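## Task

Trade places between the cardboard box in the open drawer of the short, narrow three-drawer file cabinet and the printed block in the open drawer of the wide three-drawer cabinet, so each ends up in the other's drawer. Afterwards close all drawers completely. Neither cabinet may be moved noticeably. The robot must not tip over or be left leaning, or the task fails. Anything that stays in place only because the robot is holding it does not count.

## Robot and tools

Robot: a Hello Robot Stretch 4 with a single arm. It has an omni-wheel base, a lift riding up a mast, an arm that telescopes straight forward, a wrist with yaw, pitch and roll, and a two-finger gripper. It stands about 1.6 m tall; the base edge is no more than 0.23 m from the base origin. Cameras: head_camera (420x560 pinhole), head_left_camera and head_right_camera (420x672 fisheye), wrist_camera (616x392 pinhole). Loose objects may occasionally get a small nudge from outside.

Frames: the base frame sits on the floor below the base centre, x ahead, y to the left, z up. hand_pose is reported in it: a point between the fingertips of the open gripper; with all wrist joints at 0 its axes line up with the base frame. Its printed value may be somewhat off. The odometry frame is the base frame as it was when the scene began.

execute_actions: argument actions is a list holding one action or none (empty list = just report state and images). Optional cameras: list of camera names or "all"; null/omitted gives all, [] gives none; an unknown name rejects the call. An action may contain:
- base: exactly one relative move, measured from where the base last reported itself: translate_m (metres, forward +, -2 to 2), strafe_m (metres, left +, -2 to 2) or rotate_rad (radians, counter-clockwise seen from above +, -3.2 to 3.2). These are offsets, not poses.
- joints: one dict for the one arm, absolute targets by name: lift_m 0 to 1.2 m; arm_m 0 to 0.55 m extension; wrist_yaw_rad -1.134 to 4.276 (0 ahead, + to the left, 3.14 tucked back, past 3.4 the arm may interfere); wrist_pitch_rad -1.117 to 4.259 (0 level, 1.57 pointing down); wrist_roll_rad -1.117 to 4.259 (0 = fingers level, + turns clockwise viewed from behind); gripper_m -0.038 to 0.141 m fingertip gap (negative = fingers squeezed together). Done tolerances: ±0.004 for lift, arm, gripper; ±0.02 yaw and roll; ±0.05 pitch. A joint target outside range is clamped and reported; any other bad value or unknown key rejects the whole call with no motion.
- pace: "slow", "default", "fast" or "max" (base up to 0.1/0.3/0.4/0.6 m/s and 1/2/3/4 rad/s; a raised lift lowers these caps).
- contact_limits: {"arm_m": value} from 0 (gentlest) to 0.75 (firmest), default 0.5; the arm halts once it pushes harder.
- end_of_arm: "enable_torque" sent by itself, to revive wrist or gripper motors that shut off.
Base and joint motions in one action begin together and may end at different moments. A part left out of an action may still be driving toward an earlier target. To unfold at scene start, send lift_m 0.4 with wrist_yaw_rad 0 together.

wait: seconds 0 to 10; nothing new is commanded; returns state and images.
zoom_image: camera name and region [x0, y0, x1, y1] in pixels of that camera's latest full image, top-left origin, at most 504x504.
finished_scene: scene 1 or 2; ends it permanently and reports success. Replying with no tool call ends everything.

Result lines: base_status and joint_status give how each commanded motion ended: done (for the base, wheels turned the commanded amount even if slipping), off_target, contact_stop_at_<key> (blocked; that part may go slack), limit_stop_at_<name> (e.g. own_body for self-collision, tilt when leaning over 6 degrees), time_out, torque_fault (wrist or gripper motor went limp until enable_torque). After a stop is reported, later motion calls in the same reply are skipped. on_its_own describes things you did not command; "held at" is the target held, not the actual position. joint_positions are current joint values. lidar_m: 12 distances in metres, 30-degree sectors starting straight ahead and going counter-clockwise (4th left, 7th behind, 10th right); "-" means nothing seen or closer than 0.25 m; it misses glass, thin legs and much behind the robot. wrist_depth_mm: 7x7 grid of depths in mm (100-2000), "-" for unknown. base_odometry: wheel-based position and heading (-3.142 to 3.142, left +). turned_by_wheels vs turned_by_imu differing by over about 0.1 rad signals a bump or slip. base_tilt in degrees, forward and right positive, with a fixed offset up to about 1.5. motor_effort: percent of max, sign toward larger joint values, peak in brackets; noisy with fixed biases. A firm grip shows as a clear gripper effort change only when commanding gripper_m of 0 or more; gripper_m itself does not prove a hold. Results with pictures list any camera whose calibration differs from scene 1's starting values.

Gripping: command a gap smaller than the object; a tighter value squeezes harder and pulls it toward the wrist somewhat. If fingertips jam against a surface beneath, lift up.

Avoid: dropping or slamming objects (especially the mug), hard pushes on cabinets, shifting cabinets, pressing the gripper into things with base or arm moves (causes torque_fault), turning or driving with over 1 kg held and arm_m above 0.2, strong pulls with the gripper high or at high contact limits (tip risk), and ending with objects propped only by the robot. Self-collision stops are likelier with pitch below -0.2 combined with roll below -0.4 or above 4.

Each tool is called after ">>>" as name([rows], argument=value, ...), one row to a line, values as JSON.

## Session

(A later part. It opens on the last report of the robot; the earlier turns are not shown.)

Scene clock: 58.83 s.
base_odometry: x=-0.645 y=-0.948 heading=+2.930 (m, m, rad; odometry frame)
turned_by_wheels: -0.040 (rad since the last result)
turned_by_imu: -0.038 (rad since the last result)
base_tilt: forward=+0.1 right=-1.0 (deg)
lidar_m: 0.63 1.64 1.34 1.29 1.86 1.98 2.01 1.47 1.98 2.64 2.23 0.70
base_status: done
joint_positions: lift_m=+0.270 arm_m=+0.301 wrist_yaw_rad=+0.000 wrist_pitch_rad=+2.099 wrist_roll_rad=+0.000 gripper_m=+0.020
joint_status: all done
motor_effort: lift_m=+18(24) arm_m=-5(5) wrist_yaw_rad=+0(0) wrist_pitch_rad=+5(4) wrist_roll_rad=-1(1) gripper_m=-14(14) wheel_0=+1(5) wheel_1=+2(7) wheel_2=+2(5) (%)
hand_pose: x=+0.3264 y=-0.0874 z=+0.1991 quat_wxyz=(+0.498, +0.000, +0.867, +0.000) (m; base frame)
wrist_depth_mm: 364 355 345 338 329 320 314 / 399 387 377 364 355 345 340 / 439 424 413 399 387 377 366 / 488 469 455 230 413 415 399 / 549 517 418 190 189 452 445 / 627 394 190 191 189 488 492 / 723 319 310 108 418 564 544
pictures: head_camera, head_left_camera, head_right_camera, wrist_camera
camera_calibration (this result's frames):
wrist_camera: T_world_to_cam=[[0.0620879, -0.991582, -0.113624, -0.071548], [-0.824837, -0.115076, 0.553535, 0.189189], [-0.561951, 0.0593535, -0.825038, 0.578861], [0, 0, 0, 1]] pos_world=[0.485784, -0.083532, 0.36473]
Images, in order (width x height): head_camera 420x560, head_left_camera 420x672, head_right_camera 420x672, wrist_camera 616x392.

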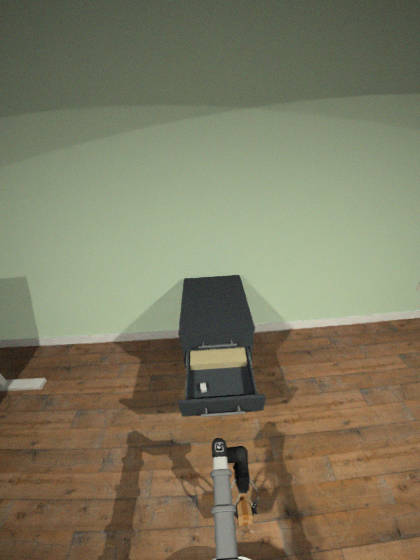

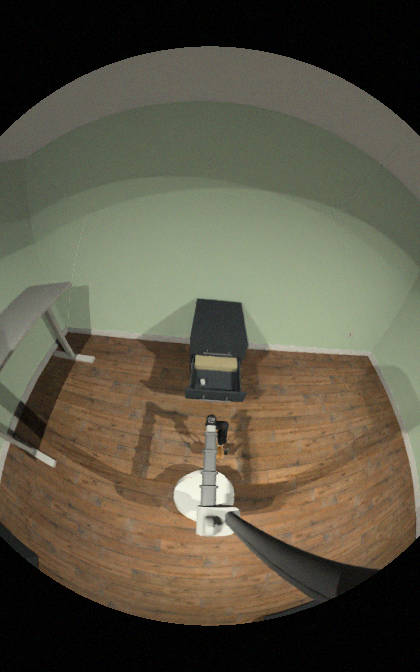

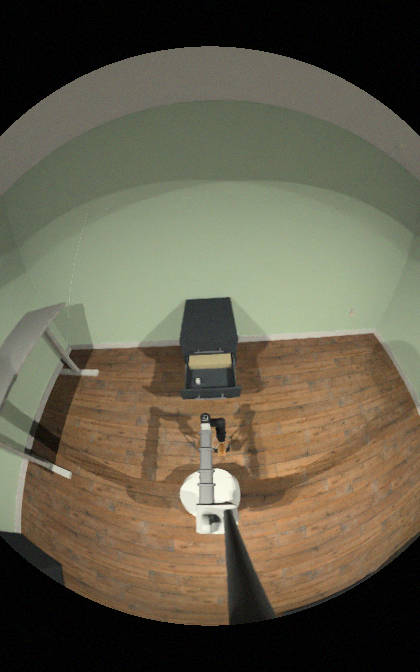

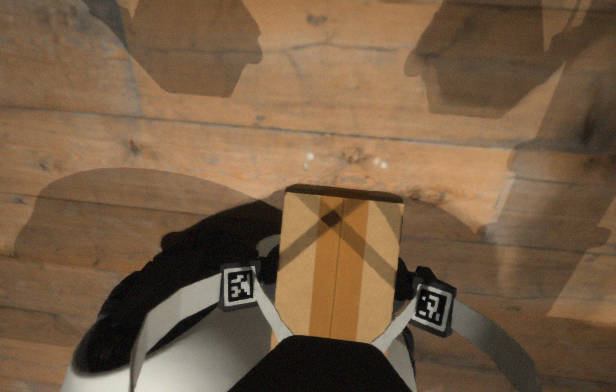

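>>> execute_actions([
  {"base":{"translate_m":0.27},"pace":"slow"},
], cameras=["head_camera"])

>>> execute_actions([
  {"joints":{"arm_m":0.55},"contact_limits":{"arm_m":0.3},"pace":"slow"},
], cameras=["head_camera","head_left_camera"])

Scene clock: 63.57 s.
base_odometry: x=-0.908 y=-0.891 heading=+2.929 (m, m, rad; odometry frame)
turned_by_wheels: +0.000 (rad since the last result)
turned_by_imu: +0.002 (rad since the last result)
base_tilt: forward=+0.1 right=-0.9 (deg)
lidar_m: 0.53 0.55 1.37 1.30 1.36 2.03 2.06 1.72 2.76 2.64 1.86 0.53
base_status: done
joint_positions: lift_m=+0.270 arm_m=+0.300 wrist_yaw_rad=-0.001 wrist_pitch_rad=+2.099 wrist_roll_rad=+0.000 gripper_m=+0.020
joint_status: not commanded
motor_effort: lift_m=+18(18) arm_m=-2(5) wrist_yaw_rad=+3(15) wrist_pitch_rad=+5(3) wrist_roll_rad=-1(1) gripper_m=-16(17) wheel_0=+1(5) wheel_1=+1(1) wheel_2=-4(7) (%)
hand_pose: x=+0.3258 y=-0.0873 z=+0.1992 quat_wxyz=(+0.498, +0.000, +0.867, +0.000) (m; base frame)
wrist_depth_mm: 364 355 345 338 329 322 312 / 397 387 373 368 355 345 338 / 436 424 410 397 389 379 366 / 488 473 455 229 413 413 402 / 549 517 418 190 189 455 439 / 634 394 190 191 189 488 488 / 723 322 309 108 404 564 544
pictures: head_camera
Images, in order (width x height): head_camera 420x560.

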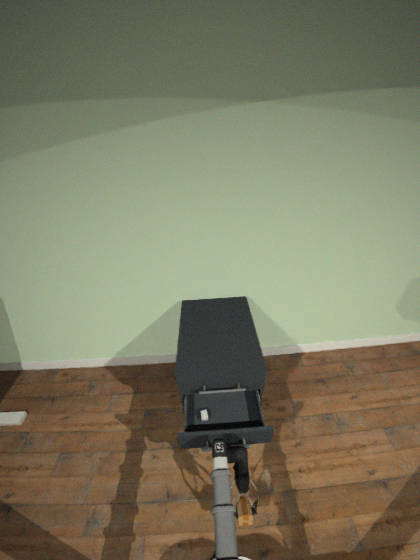

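Scene clock: 66.50 s.
base_odometry: x=-0.909 y=-0.891 heading=+2.930 (m, m, rad; odometry frame)
turned_by_wheels: +0.000 (rad since the last result)
turned_by_imu: +0.002 (rad since the last result)
base_tilt: forward=+0.1 right=-0.9 (deg)
lidar_m: 0.69 1.38 1.36 1.30 1.36 2.05 2.06 1.72 2.78 2.63 1.84 0.74
base_status: not commanded
joint_positions: lift_m=+0.270 arm_m=+0.494 wrist_yaw_rad=-0.001 wrist_pitch_rad=+2.098 wrist_roll_rad=+0.000 gripper_m=+0.020
joint_status: arm_m contact_stop (moved +0.194 of +0.250)
on_its_own: arm_m is slack since a contact_stop (your +0.550 is given up)
motor_effort: lift_m=+17(18) arm_m=+0(21) wrist_yaw_rad=+1(35) wrist_pitch_rad=+6(7) wrist_roll_rad=+0(0) gripper_m=-17(16) wheel_0=+0(2) wheel_1=-1(3) wheel_2=+0(13) (%)
contact_limits: arm_m 0.3
hand_pose: x=+0.5201 y=-0.0873 z=+0.1992 quat_wxyz=(+0.498, +0.000, +0.867, +0.000) (m; base frame)
wrist_depth_mm: 364 355 345 338 327 319 312 / 397 389 375 364 355 343 338 / 439 421 410 399 387 375 366 / 488 473 452 230 413 410 402 / 549 530 492 190 189 455 439 / 627 574 190 191 189 488 488 / 741 676 530 108 580 564 544
pictures: head_camera, head_left_camera
Images, in order (width x height): head_camera 420x560, head_left_camera 420x672.

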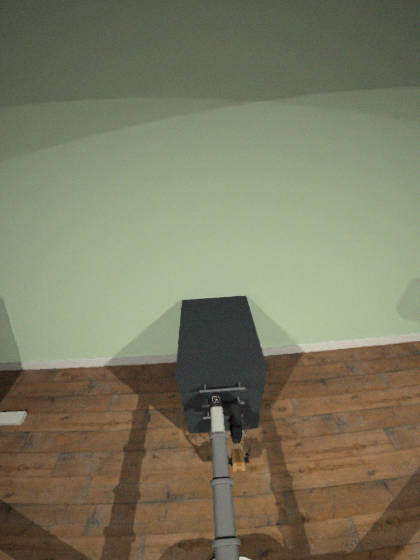

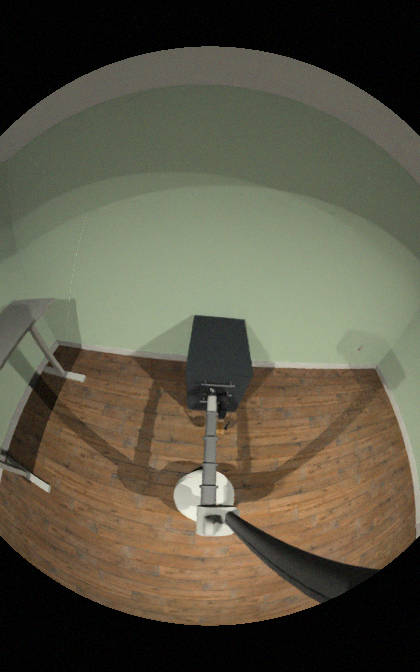

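>>> execute_actions([
  {"joints":{"arm_m":0.3}},
], cameras=["head_camera"])

>>> zoom_image(camera="head_camera", region=[150, 340, 290, 450])

>>> execute_actions([
  {"base":{"rotate_rad":-2.415}},
], cameras=[])

>>> execute_actions([
  {"base":{"translate_m":1.45},"joints":{"lift_m":0.55,"arm_m":0.15,"wrist_pitch_rad":1.57},"pace":"fast"},
], cameras=[])

>>> execute_actions([
  {"base":{"rotate_rad":-0.772}},
], cameras=["head_camera","wrist_camera"])

Scene clock: 69.43 s.
base_odometry: x=-0.909 y=-0.891 heading=+2.930 (m, m, rad; odometry frame)
turned_by_wheels: +0.000 (rad since the last result)
turned_by_imu: +0.001 (rad since the last result)
base_tilt: forward=+0.1 right=-0.7 (deg)
lidar_m: 0.69 1.37 1.35 1.28 1.34 2.06 2.05 1.73 2.78 2.62 1.86 0.75
base_status: not commanded
joint_positions: lift_m=+0.270 arm_m=+0.301 wrist_yaw_rad=+0.000 wrist_pitch_rad=+2.099 wrist_roll_rad=+0.000 gripper_m=+0.020
joint_status: all done
motor_effort: lift_m=+18(18) arm_m=-5(6) wrist_yaw_rad=+0(2) wrist_pitch_rad=+4(7) wrist_roll_rad=-1(1) gripper_m=-17(15) wheel_0=-1(0) wheel_1=+0(1) wheel_2=+1(0) (%)
hand_pose: x=+0.3264 y=-0.0874 z=+0.1992 quat_wxyz=(+0.498, +0.000, +0.867, +0.000) (m; base frame)
wrist_depth_mm: 364 353 345 336 327 320 314 / 399 384 375 366 355 347 338 / 439 421 410 399 389 377 366 / 488 473 452 229 410 413 402 / 554 512 418 190 188 455 445 / 634 399 190 191 189 488 492 / 723 320 310 108 413 569 549
pictures: head_camera
Images, in order (width x height): head_camera 420x560.

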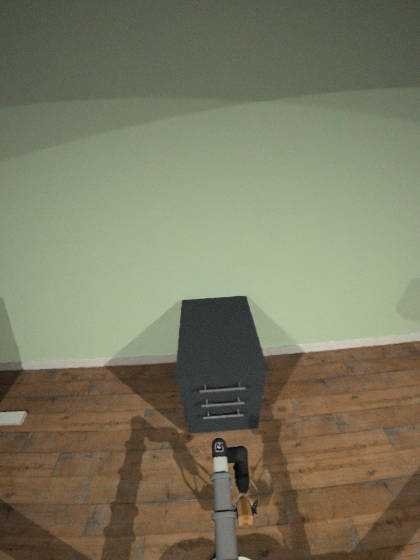

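Region (150, 340, 290, 450) of head_camera's 420x560 image, scaled by 3.600, with more detail than that image has; it fills the top 396 rows of this view, and the rest is white.

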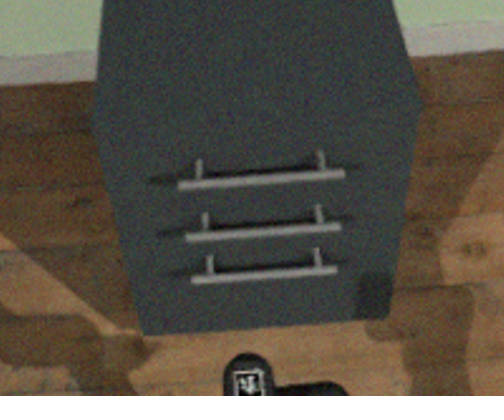

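Scene clock: 71.93 s.
base_odometry: x=-0.909 y=-0.891 heading=+0.515 (m, m, rad; odometry frame)
turned_by_wheels: -2.415 (rad since the last result)
turned_by_imu: -2.379 (rad since the last result)
base_tilt: forward=+0.0 right=-1.0 (deg)
lidar_m: 1.83 2.63 2.61 1.57 0.69 0.68 1.50 1.30 1.29 2.04 2.44 1.74
base_status: done
joint_positions: lift_m=+0.270 arm_m=+0.301 wrist_yaw_rad=+0.000 wrist_pitch_rad=+2.098 wrist_roll_rad=+0.000 gripper_m=+0.020
joint_status: not commanded
motor_effort: lift_m=+19(19) arm_m=-5(5) wrist_yaw_rad=+0(0) wrist_pitch_rad=+5(5) wrist_roll_rad=+0(1) gripper_m=-16(16) wheel_0=+3(8) wheel_1=+1(11) wheel_2=+1(8) (%)
hand_pose: x=+0.3265 y=-0.0874 z=+0.1990 quat_wxyz=(+0.498, +0.000, +0.867, +0.000) (m; base frame)
wrist_depth_mm: 366 355 345 336 329 319 314 / 397 387 375 366 357 345 338 / 439 424 413 402 387 375 366 / 488 469 452 230 410 413 402 / 549 512 415 190 189 455 439 / 627 389 190 192 189 488 488 / 715 320 310 108 415 564 544
pictures: none
No camera images: the call's "cameras" was empty. Leave "cameras" out to get every camera's image.

Scene clock: 76.83 s.
base_odometry: x=+0.353 y=-0.177 heading=+0.515 (m, m, rad; odometry frame)
turned_by_wheels: +0.000 (rad since the last result)
turned_by_imu: +0.004 (rad since the last result)
base_tilt: forward=+0.2 right=-0.9 (deg)
lidar_m: 0.66 1.69 1.68 1.87 2.39 1.93 2.04 2.35 2.39 0.66 0.54 0.53
base_status: done
joint_positions: lift_m=+0.550 arm_m=+0.151 wrist_yaw_rad=+0.000 wrist_pitch_rad=+1.570 wrist_roll_rad=+0.000 gripper_m=+0.020
joint_status: all done
motor_effort: lift_m=+22(25) arm_m=-4(7) wrist_yaw_rad=+1(1) wrist_pitch_rad=+1(2) wrist_roll_rad=+0(1) gripper_m=-16(15) wheel_0=-1(8) wheel_1=-2(8) wheel_2=+0(13) (%)
hand_pose: x=+0.3219 y=-0.0874 z=+0.4395 quat_wxyz=(+0.707, +0.000, +0.707, +0.000) (m; base frame)
wrist_depth_mm: 683 668 654 634 627 452 351 / 691 683 654 654 634 559 415 / 707 676 661 654 640 627 488 / 707 691 676 233 640 640 621 / 707 699 691 190 188 640 627 / 715 707 190 191 189 640 634 / 732 488 473 108 668 654 647
pictures: none
No camera images: the call's "cameras" was empty. Leave "cameras" out to get every camera's image.

Scene clock: 78.37 s.
base_odometry: x=+0.353 y=-0.177 heading=-0.257 (m, m, rad; odometry frame)
turned_by_wheels: -0.772 (rad since the last result)
turned_by_imu: -0.760 (rad since the last result)
base_tilt: forward=-0.1 right=-0.9 (deg)
lidar_m: 0.53 0.57 1.73 1.67 1.74 2.31 2.37 1.95 2.39 2.34 2.00 0.60
base_status: done
joint_positions: lift_m=+0.550 arm_m=+0.151 wrist_yaw_rad=+0.000 wrist_pitch_rad=+1.570 wrist_roll_rad=+0.000 gripper_m=+0.020
joint_status: not commanded
motor_effort: lift_m=+22(22) arm_m=-4(4) wrist_yaw_rad=+0(1) wrist_pitch_rad=+1(2) wrist_roll_rad=+0(1) gripper_m=-17(14) wheel_0=+2(7) wheel_1=+1(7) wheel_2=+2(8) (%)
hand_pose: x=+0.3219 y=-0.0874 z=+0.4396 quat_wxyz=(+0.707, +0.000, +0.707, +0.000) (m; base frame)
wrist_depth_mm: 615 585 569 549 530 508 496 / 691 676 668 640 640 627 615 / 699 683 668 654 640 634 615 / 707 683 676 232 647 634 621 / 715 691 683 190 188 647 627 / 715 707 190 191 189 640 634 / 732 488 473 108 676 654 647
pictures: head_camera, wrist_camera
camera_calibration (this result's frames):
wrist_camera: T_world_to_cam=[[0.111066, -0.991569, -0.0667549, -0.0803303], [-0.991397, -0.115227, 0.0620885, 0.321983], [-0.069257, 0.0592847, -0.995836, 0.691162], [0, 0, 0, 1]] pos_world=[0.376003, -0.0835273, 0.66293]
Images, in order (width x height): head_camera 420x560, wrist_camera 616x392.

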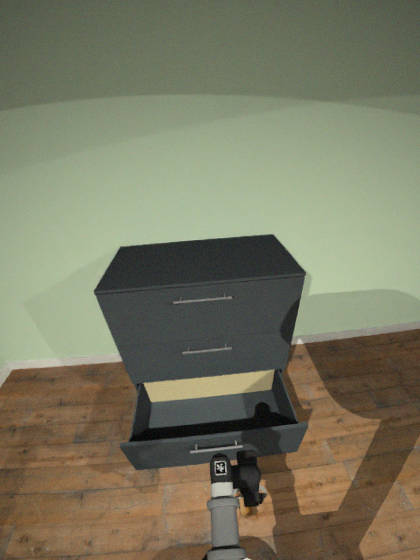

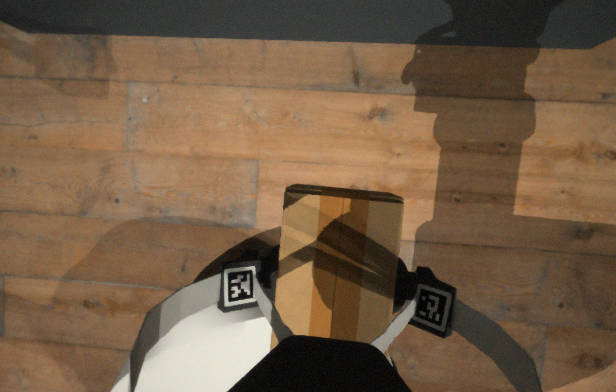

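>>> execute_actions([
  {"base":{"rotate_rad":0.04},"joints":{"arm_m":0.55}},
], cameras=[])

>>> execute_actions([
  {"joints":{"lift_m":0.203}},
], cameras=["wrist_camera"])

>>> execute_actions([
  {"joints":{"gripper_m":0.1}},
], cameras=[])

>>> execute_actions([
  {"joints":{"lift_m":0.5}},
], cameras=["wrist_camera"])

Scene clock: 81.97 s.
base_odometry: x=+0.353 y=-0.177 heading=-0.217 (m, m, rad; odometry frame)
turned_by_wheels: +0.040 (rad since the last result)
turned_by_imu: +0.041 (rad since the last result)
base_tilt: forward=-0.1 right=-0.8 (deg)
lidar_m: 0.52 0.59 1.72 1.68 1.77 2.42 2.37 1.96 2.36 2.36 1.95 0.59
base_status: done
joint_positions: lift_m=+0.550 arm_m=+0.549 wrist_yaw_rad=+0.000 wrist_pitch_rad=+1.570 wrist_roll_rad=+0.000 gripper_m=+0.020
joint_status: all done
motor_effort: lift_m=+22(22) arm_m=+4(5) wrist_yaw_rad=-1(0) wrist_pitch_rad=+0(1) wrist_roll_rad=+0(1) gripper_m=-16(16) wheel_0=-2(3) wheel_1=+1(6) wheel_2=+0(4) (%)
hand_pose: x=+0.7204 y=-0.0874 z=+0.4396 quat_wxyz=(+0.707, +0.000, +0.707, +0.000) (m; base frame)
wrist_depth_mm: 559 564 525 496 469 439 424 / 609 609 597 585 580 564 554 / 627 621 603 591 580 574 559 / 621 627 615 232 580 574 564 / 597 627 615 190 189 580 559 / 418 430 190 191 190 525 530 / 342 325 342 108 364 347 407
pictures: none
No camera images: the call's "cameras" was empty. Leave "cameras" out to get every camera's image.

Scene clock: 84.40 s.
base_odometry: x=+0.353 y=-0.177 heading=-0.217 (m, m, rad; odometry frame)
turned_by_wheels: +0.000 (rad since the last result)
turned_by_imu: +0.001 (rad since the last result)
base_tilt: forward=+0.1 right=-0.9 (deg)
lidar_m: 0.55 0.60 1.71 1.67 1.77 2.41 2.38 1.94 2.35 2.34 1.95 0.59
base_status: not commanded
joint_positions: lift_m=+0.203 arm_m=+0.549 wrist_yaw_rad=+0.000 wrist_pitch_rad=+1.570 wrist_roll_rad=+0.000 gripper_m=+0.020
joint_status: all done
motor_effort: lift_m=+18(19) arm_m=+5(4) wrist_yaw_rad=+0(0) wrist_pitch_rad=+0(2) wrist_roll_rad=+0(0) gripper_m=-17(15) wheel_0=-2(2) wheel_1=+1(1) wheel_2=+0(0) (%)
hand_pose: x=+0.7204 y=-0.0874 z=+0.0929 quat_wxyz=(+0.707, +0.000, +0.707, +0.000) (m; base frame)
wrist_depth_mm: 262 254 250 245 240 236 232 / 263 256 252 247 243 237 234 / 265 259 254 250 245 240 236 / 270 264 257 231 244 243 239 / 272 267 259 191 189 245 241 / 274 268 190 191 189 247 244 / 279 273 267 108 255 250 246
pictures: wrist_camera
camera_calibration (this result's frames):
wrist_camera: T_world_to_cam=[[0.111506, -0.99152, -0.0667412, -0.148046], [-0.991354, -0.115658, 0.0619674, 0.738521], [-0.0691611, 0.0592544, -0.995844, 0.373463], [0, 0, 0, 1]] pos_world=[0.774473, -0.0835037, 0.316266]
Images, in order (width x height): wrist_camera 616x392.

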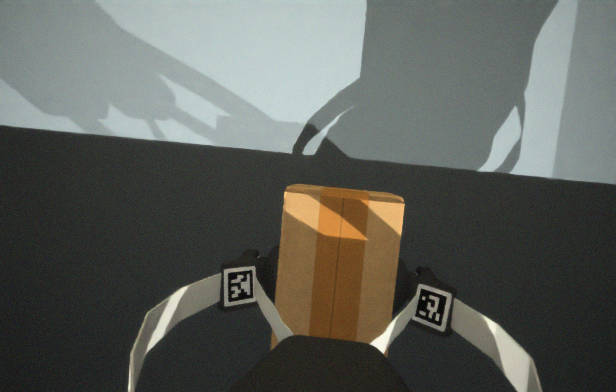

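Scene clock: 86.03 s.
base_odometry: x=+0.353 y=-0.177 heading=-0.217 (m, m, rad; odometry frame)
turned_by_wheels: +0.000 (rad since the last result)
turned_by_imu: +0.001 (rad since the last result)
base_tilt: forward=+0.0 right=-1.0 (deg)
lidar_m: 0.53 0.59 1.73 1.68 1.77 2.41 2.36 1.94 2.37 2.37 1.94 0.58
base_status: not commanded
joint_positions: lift_m=+0.203 arm_m=+0.549 wrist_yaw_rad=+0.000 wrist_pitch_rad=+1.570 wrist_roll_rad=+0.000 gripper_m=+0.100
joint_status: all done
motor_effort: lift_m=+18(18) arm_m=+4(4) wrist_yaw_rad=-1(1) wrist_pitch_rad=+2(2) wrist_roll_rad=+0(0) gripper_m=-1(15) wheel_0=-2(1) wheel_1=+1(1) wheel_2=+0(0) (%)
hand_pose: x=+0.7204 y=-0.0874 z=+0.0929 quat_wxyz=(+0.707, +0.000, +0.707, +0.000) (m; base frame)
wrist_depth_mm: 259 254 249 244 240 236 232 / 263 257 253 248 242 238 235 / 265 260 255 250 245 240 236 / 270 264 258 251 246 244 239 / 272 267 258 205 214 245 241 / 276 270 262 206 204 245 244 / 278 273 267 108 253 251 247
pictures: none
No camera images: the call's "cameras" was empty. Leave "cameras" out to get every camera's image.

Scene clock: 88.30 s.
base_odometry: x=+0.353 y=-0.177 heading=-0.217 (m, m, rad; odometry frame)
turned_by_wheels: +0.000 (rad since the last result)
turned_by_imu: +0.001 (rad since the last result)
base_tilt: forward=+0.0 right=-1.0 (deg)
lidar_m: 0.54 0.59 1.74 1.66 1.75 2.42 2.38 1.93 2.36 2.35 1.96 0.59
base_status: not commanded
joint_positions: lift_m=+0.500 arm_m=+0.549 wrist_yaw_rad=+0.000 wrist_pitch_rad=+1.570 wrist_roll_rad=+0.000 gripper_m=+0.100
joint_status: all done
motor_effort: lift_m=+23(26) arm_m=+4(4) wrist_yaw_rad=-1(0) wrist_pitch_rad=+1(0) wrist_roll_rad=+0(0) gripper_m=+0(0) wheel_0=-2(1) wheel_1=+0(1) wheel_2=+0(0) (%)
hand_pose: x=+0.7204 y=-0.0874 z=+0.3895 quat_wxyz=(+0.707, +0.000, +0.707, +0.000) (m; base frame)
wrist_depth_mm: 559 554 525 496 466 439 421 / 569 559 554 535 525 517 504 / 574 569 554 549 535 521 512 / 585 569 559 544 539 530 521 / 580 580 564 554 539 535 521 / 415 442 402 469 469 477 525 / 312 320 343 108 377 364 410
pictures: wrist_camera
camera_calibration (this result's frames):
wrist_camera: T_world_to_cam=[[0.111506, -0.99152, -0.0667412, -0.128249], [-0.991354, -0.115658, 0.0619674, 0.720144], [-0.0691611, 0.0592544, -0.995844, 0.668852], [0, 0, 0, 1]] pos_world=[0.774477, -0.0835036, 0.612887]
Images, in order (width x height): wrist_camera 616x392.

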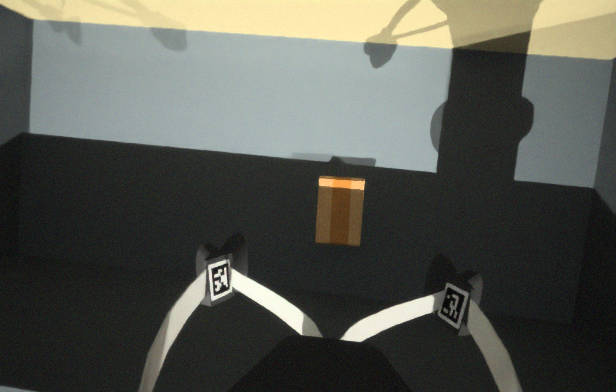

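>>> execute_actions([
  {"joints":{"arm_m":0.03,"gripper_m":0.0,"wrist_pitch_rad":0}},
], cameras=[])

>>> execute_actions([
  {"joints":{"lift_m":0.135}},
], cameras=["wrist_camera"])

Scene clock: 91.83 s.
base_odometry: x=+0.353 y=-0.177 heading=-0.217 (m, m, rad; odometry frame)
turned_by_wheels: +0.000 (rad since the last result)
turned_by_imu: +0.001 (rad since the last result)
base_tilt: forward=+0.2 right=-0.9 (deg)
lidar_m: 0.53 0.58 1.73 1.67 1.76 2.43 2.38 1.96 2.36 2.35 1.95 0.57
base_status: not commanded
joint_positions: lift_m=+0.500 arm_m=+0.031 wrist_yaw_rad=+0.000 wrist_pitch_rad=+0.002 wrist_roll_rad=+0.000 gripper_m=+0.000
joint_status: all done
motor_effort: lift_m=+22(23) arm_m=-5(5) wrist_yaw_rad=+1(1) wrist_pitch_rad=-5(13) wrist_roll_rad=+1(0) gripper_m=-6(5) wheel_0=-1(2) wheel_1=+1(1) wheel_2=+0(0) (%)
hand_pose: x=+0.4902 y=-0.0874 z=+0.6774 quat_wxyz=(+1.000, +0.000, +0.001, +0.000) (m; base frame)
wrist_depth_mm: 1160 647 627 615 597 591 580 / 1182 654 640 627 615 603 591 / 1205 654 654 634 621 609 591 / 1205 676 661 634 627 615 603 / 1205 676 676 615 627 621 615 / 1255 691 668 206 184 621 842 / 768 750 676 108 647 627 1060
pictures: none
No camera images: the call's "cameras" was empty. Leave "cameras" out to get every camera's image.

Scene clock: 94.33 s.
base_odometry: x=+0.353 y=-0.177 heading=-0.217 (m, m, rad; odometry frame)
turned_by_wheels: +0.000 (rad since the last result)
turned_by_imu: +0.001 (rad since the last result)
base_tilt: forward=+0.0 right=-0.9 (deg)
lidar_m: 0.54 0.59 1.73 1.67 1.76 2.43 2.37 1.94 2.36 2.34 1.92 0.56
base_status: not commanded
joint_positions: lift_m=+0.135 arm_m=+0.031 wrist_yaw_rad=+0.000 wrist_pitch_rad=+0.002 wrist_roll_rad=+0.000 gripper_m=+0.000
joint_status: all done
motor_effort: lift_m=+17(19) arm_m=-5(5) wrist_yaw_rad=+1(0) wrist_pitch_rad=-7(5) wrist_roll_rad=-1(0) gripper_m=-5(3) wheel_0=-1(1) wheel_1=+0(1) wheel_2=+0(0) (%)
hand_pose: x=+0.4902 y=-0.0874 z=+0.3128 quat_wxyz=(+1.000, +0.000, +0.001, +0.000) (m; base frame)
wrist_depth_mm: 1160 654 640 621 609 591 580 / 1160 661 634 627 615 603 591 / 676 661 640 634 615 609 591 / 334 327 317 310 306 300 597 / 338 329 320 281 304 300 294 / 342 332 320 206 185 303 298 / 343 338 327 108 314 303 300
pictures: wrist_camera
camera_calibration (this result's frames):
wrist_camera: T_world_to_cam=[[0.0670376, -0.991547, 0.111087, -0.141546], [-0.0651354, -0.115449, -0.991176, 0.372086], [0.995622, 0.0592103, -0.0723243, -0.234308], [0, 0, 0, 1]] pos_world=[0.267007, -0.0835188, 0.36758]
Images, in order (width x height): wrist_camera 616x392.

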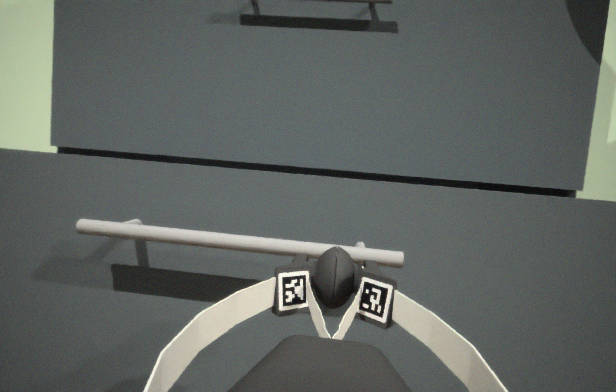

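>>> execute_actions([
  {"joints":{"lift_m":0.085}},
], cameras=[])

>>> execute_actions([
  {"joints":{"arm_m":0.52},"contact_limits":{"arm_m":0.3},"pace":"slow"},
], cameras=["head_camera","wrist_camera"])

Scene clock: 96.03 s.
base_odometry: x=+0.353 y=-0.177 heading=-0.217 (m, m, rad; odometry frame)
turned_by_wheels: +0.000 (rad since the last result)
turned_by_imu: +0.001 (rad since the last result)
base_tilt: forward=+0.2 right=-0.9 (deg)
lidar_m: 0.54 0.59 1.72 1.68 1.76 2.42 2.38 1.94 2.36 2.32 1.94 0.60
base_status: not commanded
joint_positions: lift_m=+0.085 arm_m=+0.031 wrist_yaw_rad=+0.000 wrist_pitch_rad=+0.002 wrist_roll_rad=+0.000 gripper_m=+0.000
joint_status: all done
motor_effort: lift_m=+18(17) arm_m=-5(5) wrist_yaw_rad=+0(0) wrist_pitch_rad=-6(8) wrist_roll_rad=+0(0) gripper_m=-5(3) wheel_0=-2(2) wheel_1=+1(1) wheel_2=+0(0) (%)
hand_pose: x=+0.4902 y=-0.0874 z=+0.2628 quat_wxyz=(+1.000, +0.000, +0.001, +0.000) (m; base frame)
wrist_depth_mm: 1160 654 634 615 609 591 580 / 668 647 634 627 615 597 585 / 330 319 315 306 303 294 291 / 334 327 319 307 303 297 291 / 338 329 324 310 304 300 294 / 342 334 322 206 185 304 297 / 345 338 329 108 312 304 300
pictures: none
No camera images: the call's "cameras" was empty. Leave "cameras" out to get every camera's image.

Scene clock: 101.17 s.
base_odometry: x=+0.353 y=-0.177 heading=-0.217 (m, m, rad; odometry frame)
turned_by_wheels: +0.000 (rad since the last result)
turned_by_imu: +0.002 (rad since the last result)
base_tilt: forward=+0.0 right=-1.1 (deg)
lidar_m: 0.86 0.92 1.72 1.68 1.75 2.41 2.39 1.93 2.35 2.35 1.95 0.93
base_status: not commanded
joint_positions: lift_m=+0.085 arm_m=+0.434 wrist_yaw_rad=+0.000 wrist_pitch_rad=+0.002 wrist_roll_rad=+0.000 gripper_m=+0.000
joint_status: arm_m contact_stop (moved +0.403 of +0.489)
on_its_own: arm_m is slack since a contact_stop (your +0.520 is given up)
motor_effort: lift_m=+18(18) arm_m=+0(18) wrist_yaw_rad=+1(52) wrist_pitch_rad=-4(6) wrist_roll_rad=+0(0) gripper_m=-2(4) wheel_0=+1(3) wheel_1=+1(3) wheel_2=+1(11) (%)
contact_limits: arm_m 0.3
hand_pose: x=+0.8934 y=-0.0876 z=+0.2629 quat_wxyz=(+1.000, +0.000, +0.001, +0.000) (m; base frame)
wrist_depth_mm: 246 240 234 229 224 220 216 / 249 243 236 232 226 222 217 / 250 245 239 235 229 224 220 / 255 248 241 235 229 226 224 / 256 252 245 238 233 229 224 / 259 255 245 206 185 230 227 / 264 258 250 108 238 231 230
pictures: head_camera, wrist_camera
camera_calibration (this result's frames):
wrist_camera: T_world_to_cam=[[0.0665937, -0.991573, 0.111122, -0.162764], [-0.0646977, -0.115426, -0.991207, 0.348522], [0.99568, 0.0588189, -0.0718391, -0.639586], [0, 0, 0, 1]] pos_world=[0.67021, -0.0835443, 0.317597]
Images, in order (width x height): head_camera 420x560, wrist_camera 616x392.

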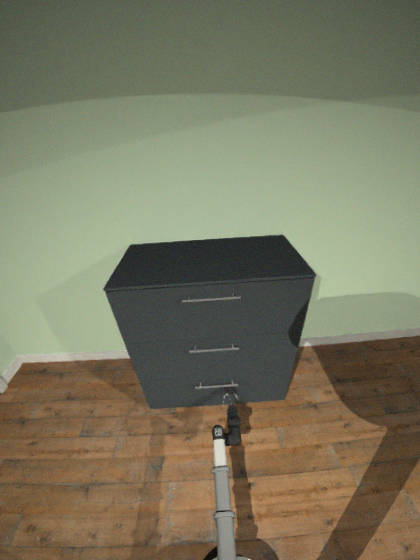

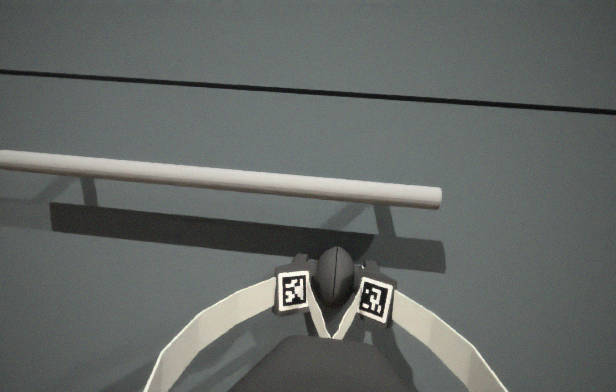

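Flush. Check the third cabinet quickly.

>>> execute_actions([
  {"joints":{"arm_m":0.3}},
], cameras=[])

>>> execute_actions([
  {"base":{"rotate_rad":-1.4},"pace":"fast"},
], cameras=["head_camera","wrist_camera"])

Scene clock: 103.03 s.
base_odometry: x=+0.353 y=-0.177 heading=-0.217 (m, m, rad; odometry frame)
turned_by_wheels: +0.000 (rad since the last result)
turned_by_imu: +0.001 (rad since the last result)
base_tilt: forward=+0.1 right=-1.0 (deg)
lidar_m: 0.86 0.93 1.72 1.66 1.74 2.42 2.38 1.95 2.37 2.33 1.94 0.92
base_status: not commanded
joint_positions: lift_m=+0.085 arm_m=+0.301 wrist_yaw_rad=+0.000 wrist_pitch_rad=+0.002 wrist_roll_rad=+0.000 gripper_m=+0.000
joint_status: all done
motor_effort: lift_m=+18(18) arm_m=-5(4) wrist_yaw_rad=+0(2) wrist_pitch_rad=-5(5) wrist_roll_rad=-1(0) gripper_m=-4(5) wheel_0=+1(1) wheel_1=+1(1) wheel_2=+1(1) (%)
hand_pose: x=+0.7602 y=-0.0874 z=+0.2628 quat_wxyz=(+1.000, +0.000, +0.001, +0.000) (m; base frame)
wrist_depth_mm: 384 375 366 357 351 343 340 / 389 382 373 364 351 347 338 / 392 384 375 368 357 351 345 / 397 389 377 370 362 351 347 / 402 392 382 370 364 359 351 / 410 394 384 206 185 362 353 / 413 404 389 108 375 364 359
pictures: none
No camera images: the call's "cameras" was empty. Leave "cameras" out to get every camera's image.

Scene clock: 104.67 s.
base_odometry: x=+0.353 y=-0.177 heading=-1.617 (m, m, rad; odometry frame)
turned_by_wheels: -1.400 (rad since the last result)
turned_by_imu: -1.379 (rad since the last result)
base_tilt: forward=+0.1 right=-1.0 (deg)
lidar_m: 2.41 1.68 0.88 0.86 1.01 1.68 1.67 1.87 2.40 1.93 1.97 2.33
base_status: done
joint_positions: lift_m=+0.085 arm_m=+0.301 wrist_yaw_rad=+0.000 wrist_pitch_rad=+0.002 wrist_roll_rad=+0.000 gripper_m=+0.000
joint_status: not commanded
motor_effort: lift_m=+19(19) arm_m=-4(5) wrist_yaw_rad=+0(2) wrist_pitch_rad=-5(6) wrist_roll_rad=+0(0) gripper_m=-5(4) wheel_0=+0(9) wheel_1=+0(8) wheel_2=+0(10) (%)
hand_pose: x=+0.7602 y=-0.0875 z=+0.2627 quat_wxyz=(+1.000, +0.000, +0.001, +0.000) (m; base frame)
wrist_depth_mm: 1366 1756 - - - - - / 1397 1808 - 1921 - - - / 1430 1863 - 1863 - - - / 1430 1808 - 1921 - - - / 1118 1160 1255 1336 1464 1618 1708 / 715 759 699 206 185 931 976 / 544 559 559 108 634 585 676
pictures: head_camera, wrist_camera
camera_calibration (this result's frames):
wrist_camera: T_world_to_cam=[[0.0669419, -0.991552, 0.111104, -0.154035], [-0.0649399, -0.115447, -0.991189, 0.339898], [0.995641, 0.059137, -0.0721196, -0.506782], [0, 0, 0, 1]] pos_world=[0.536957, -0.0835234, 0.317468]
Images, in order (width x height): head_camera 420x560, wrist_camera 616x392.

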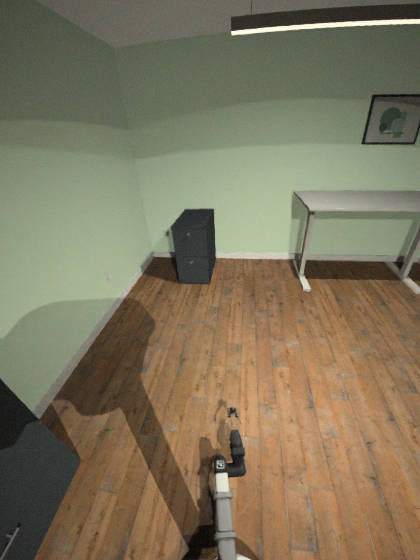

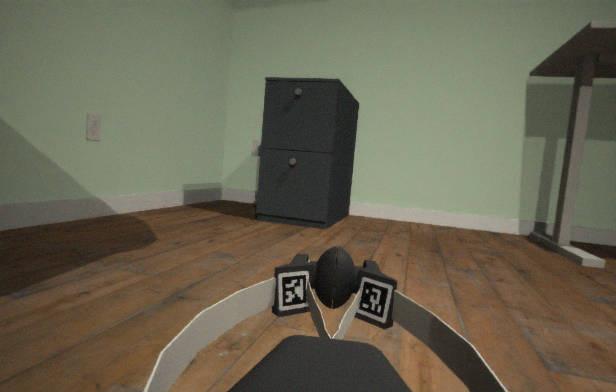

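>>> finished_scene(scene=1)

The scene is finished: the task was done.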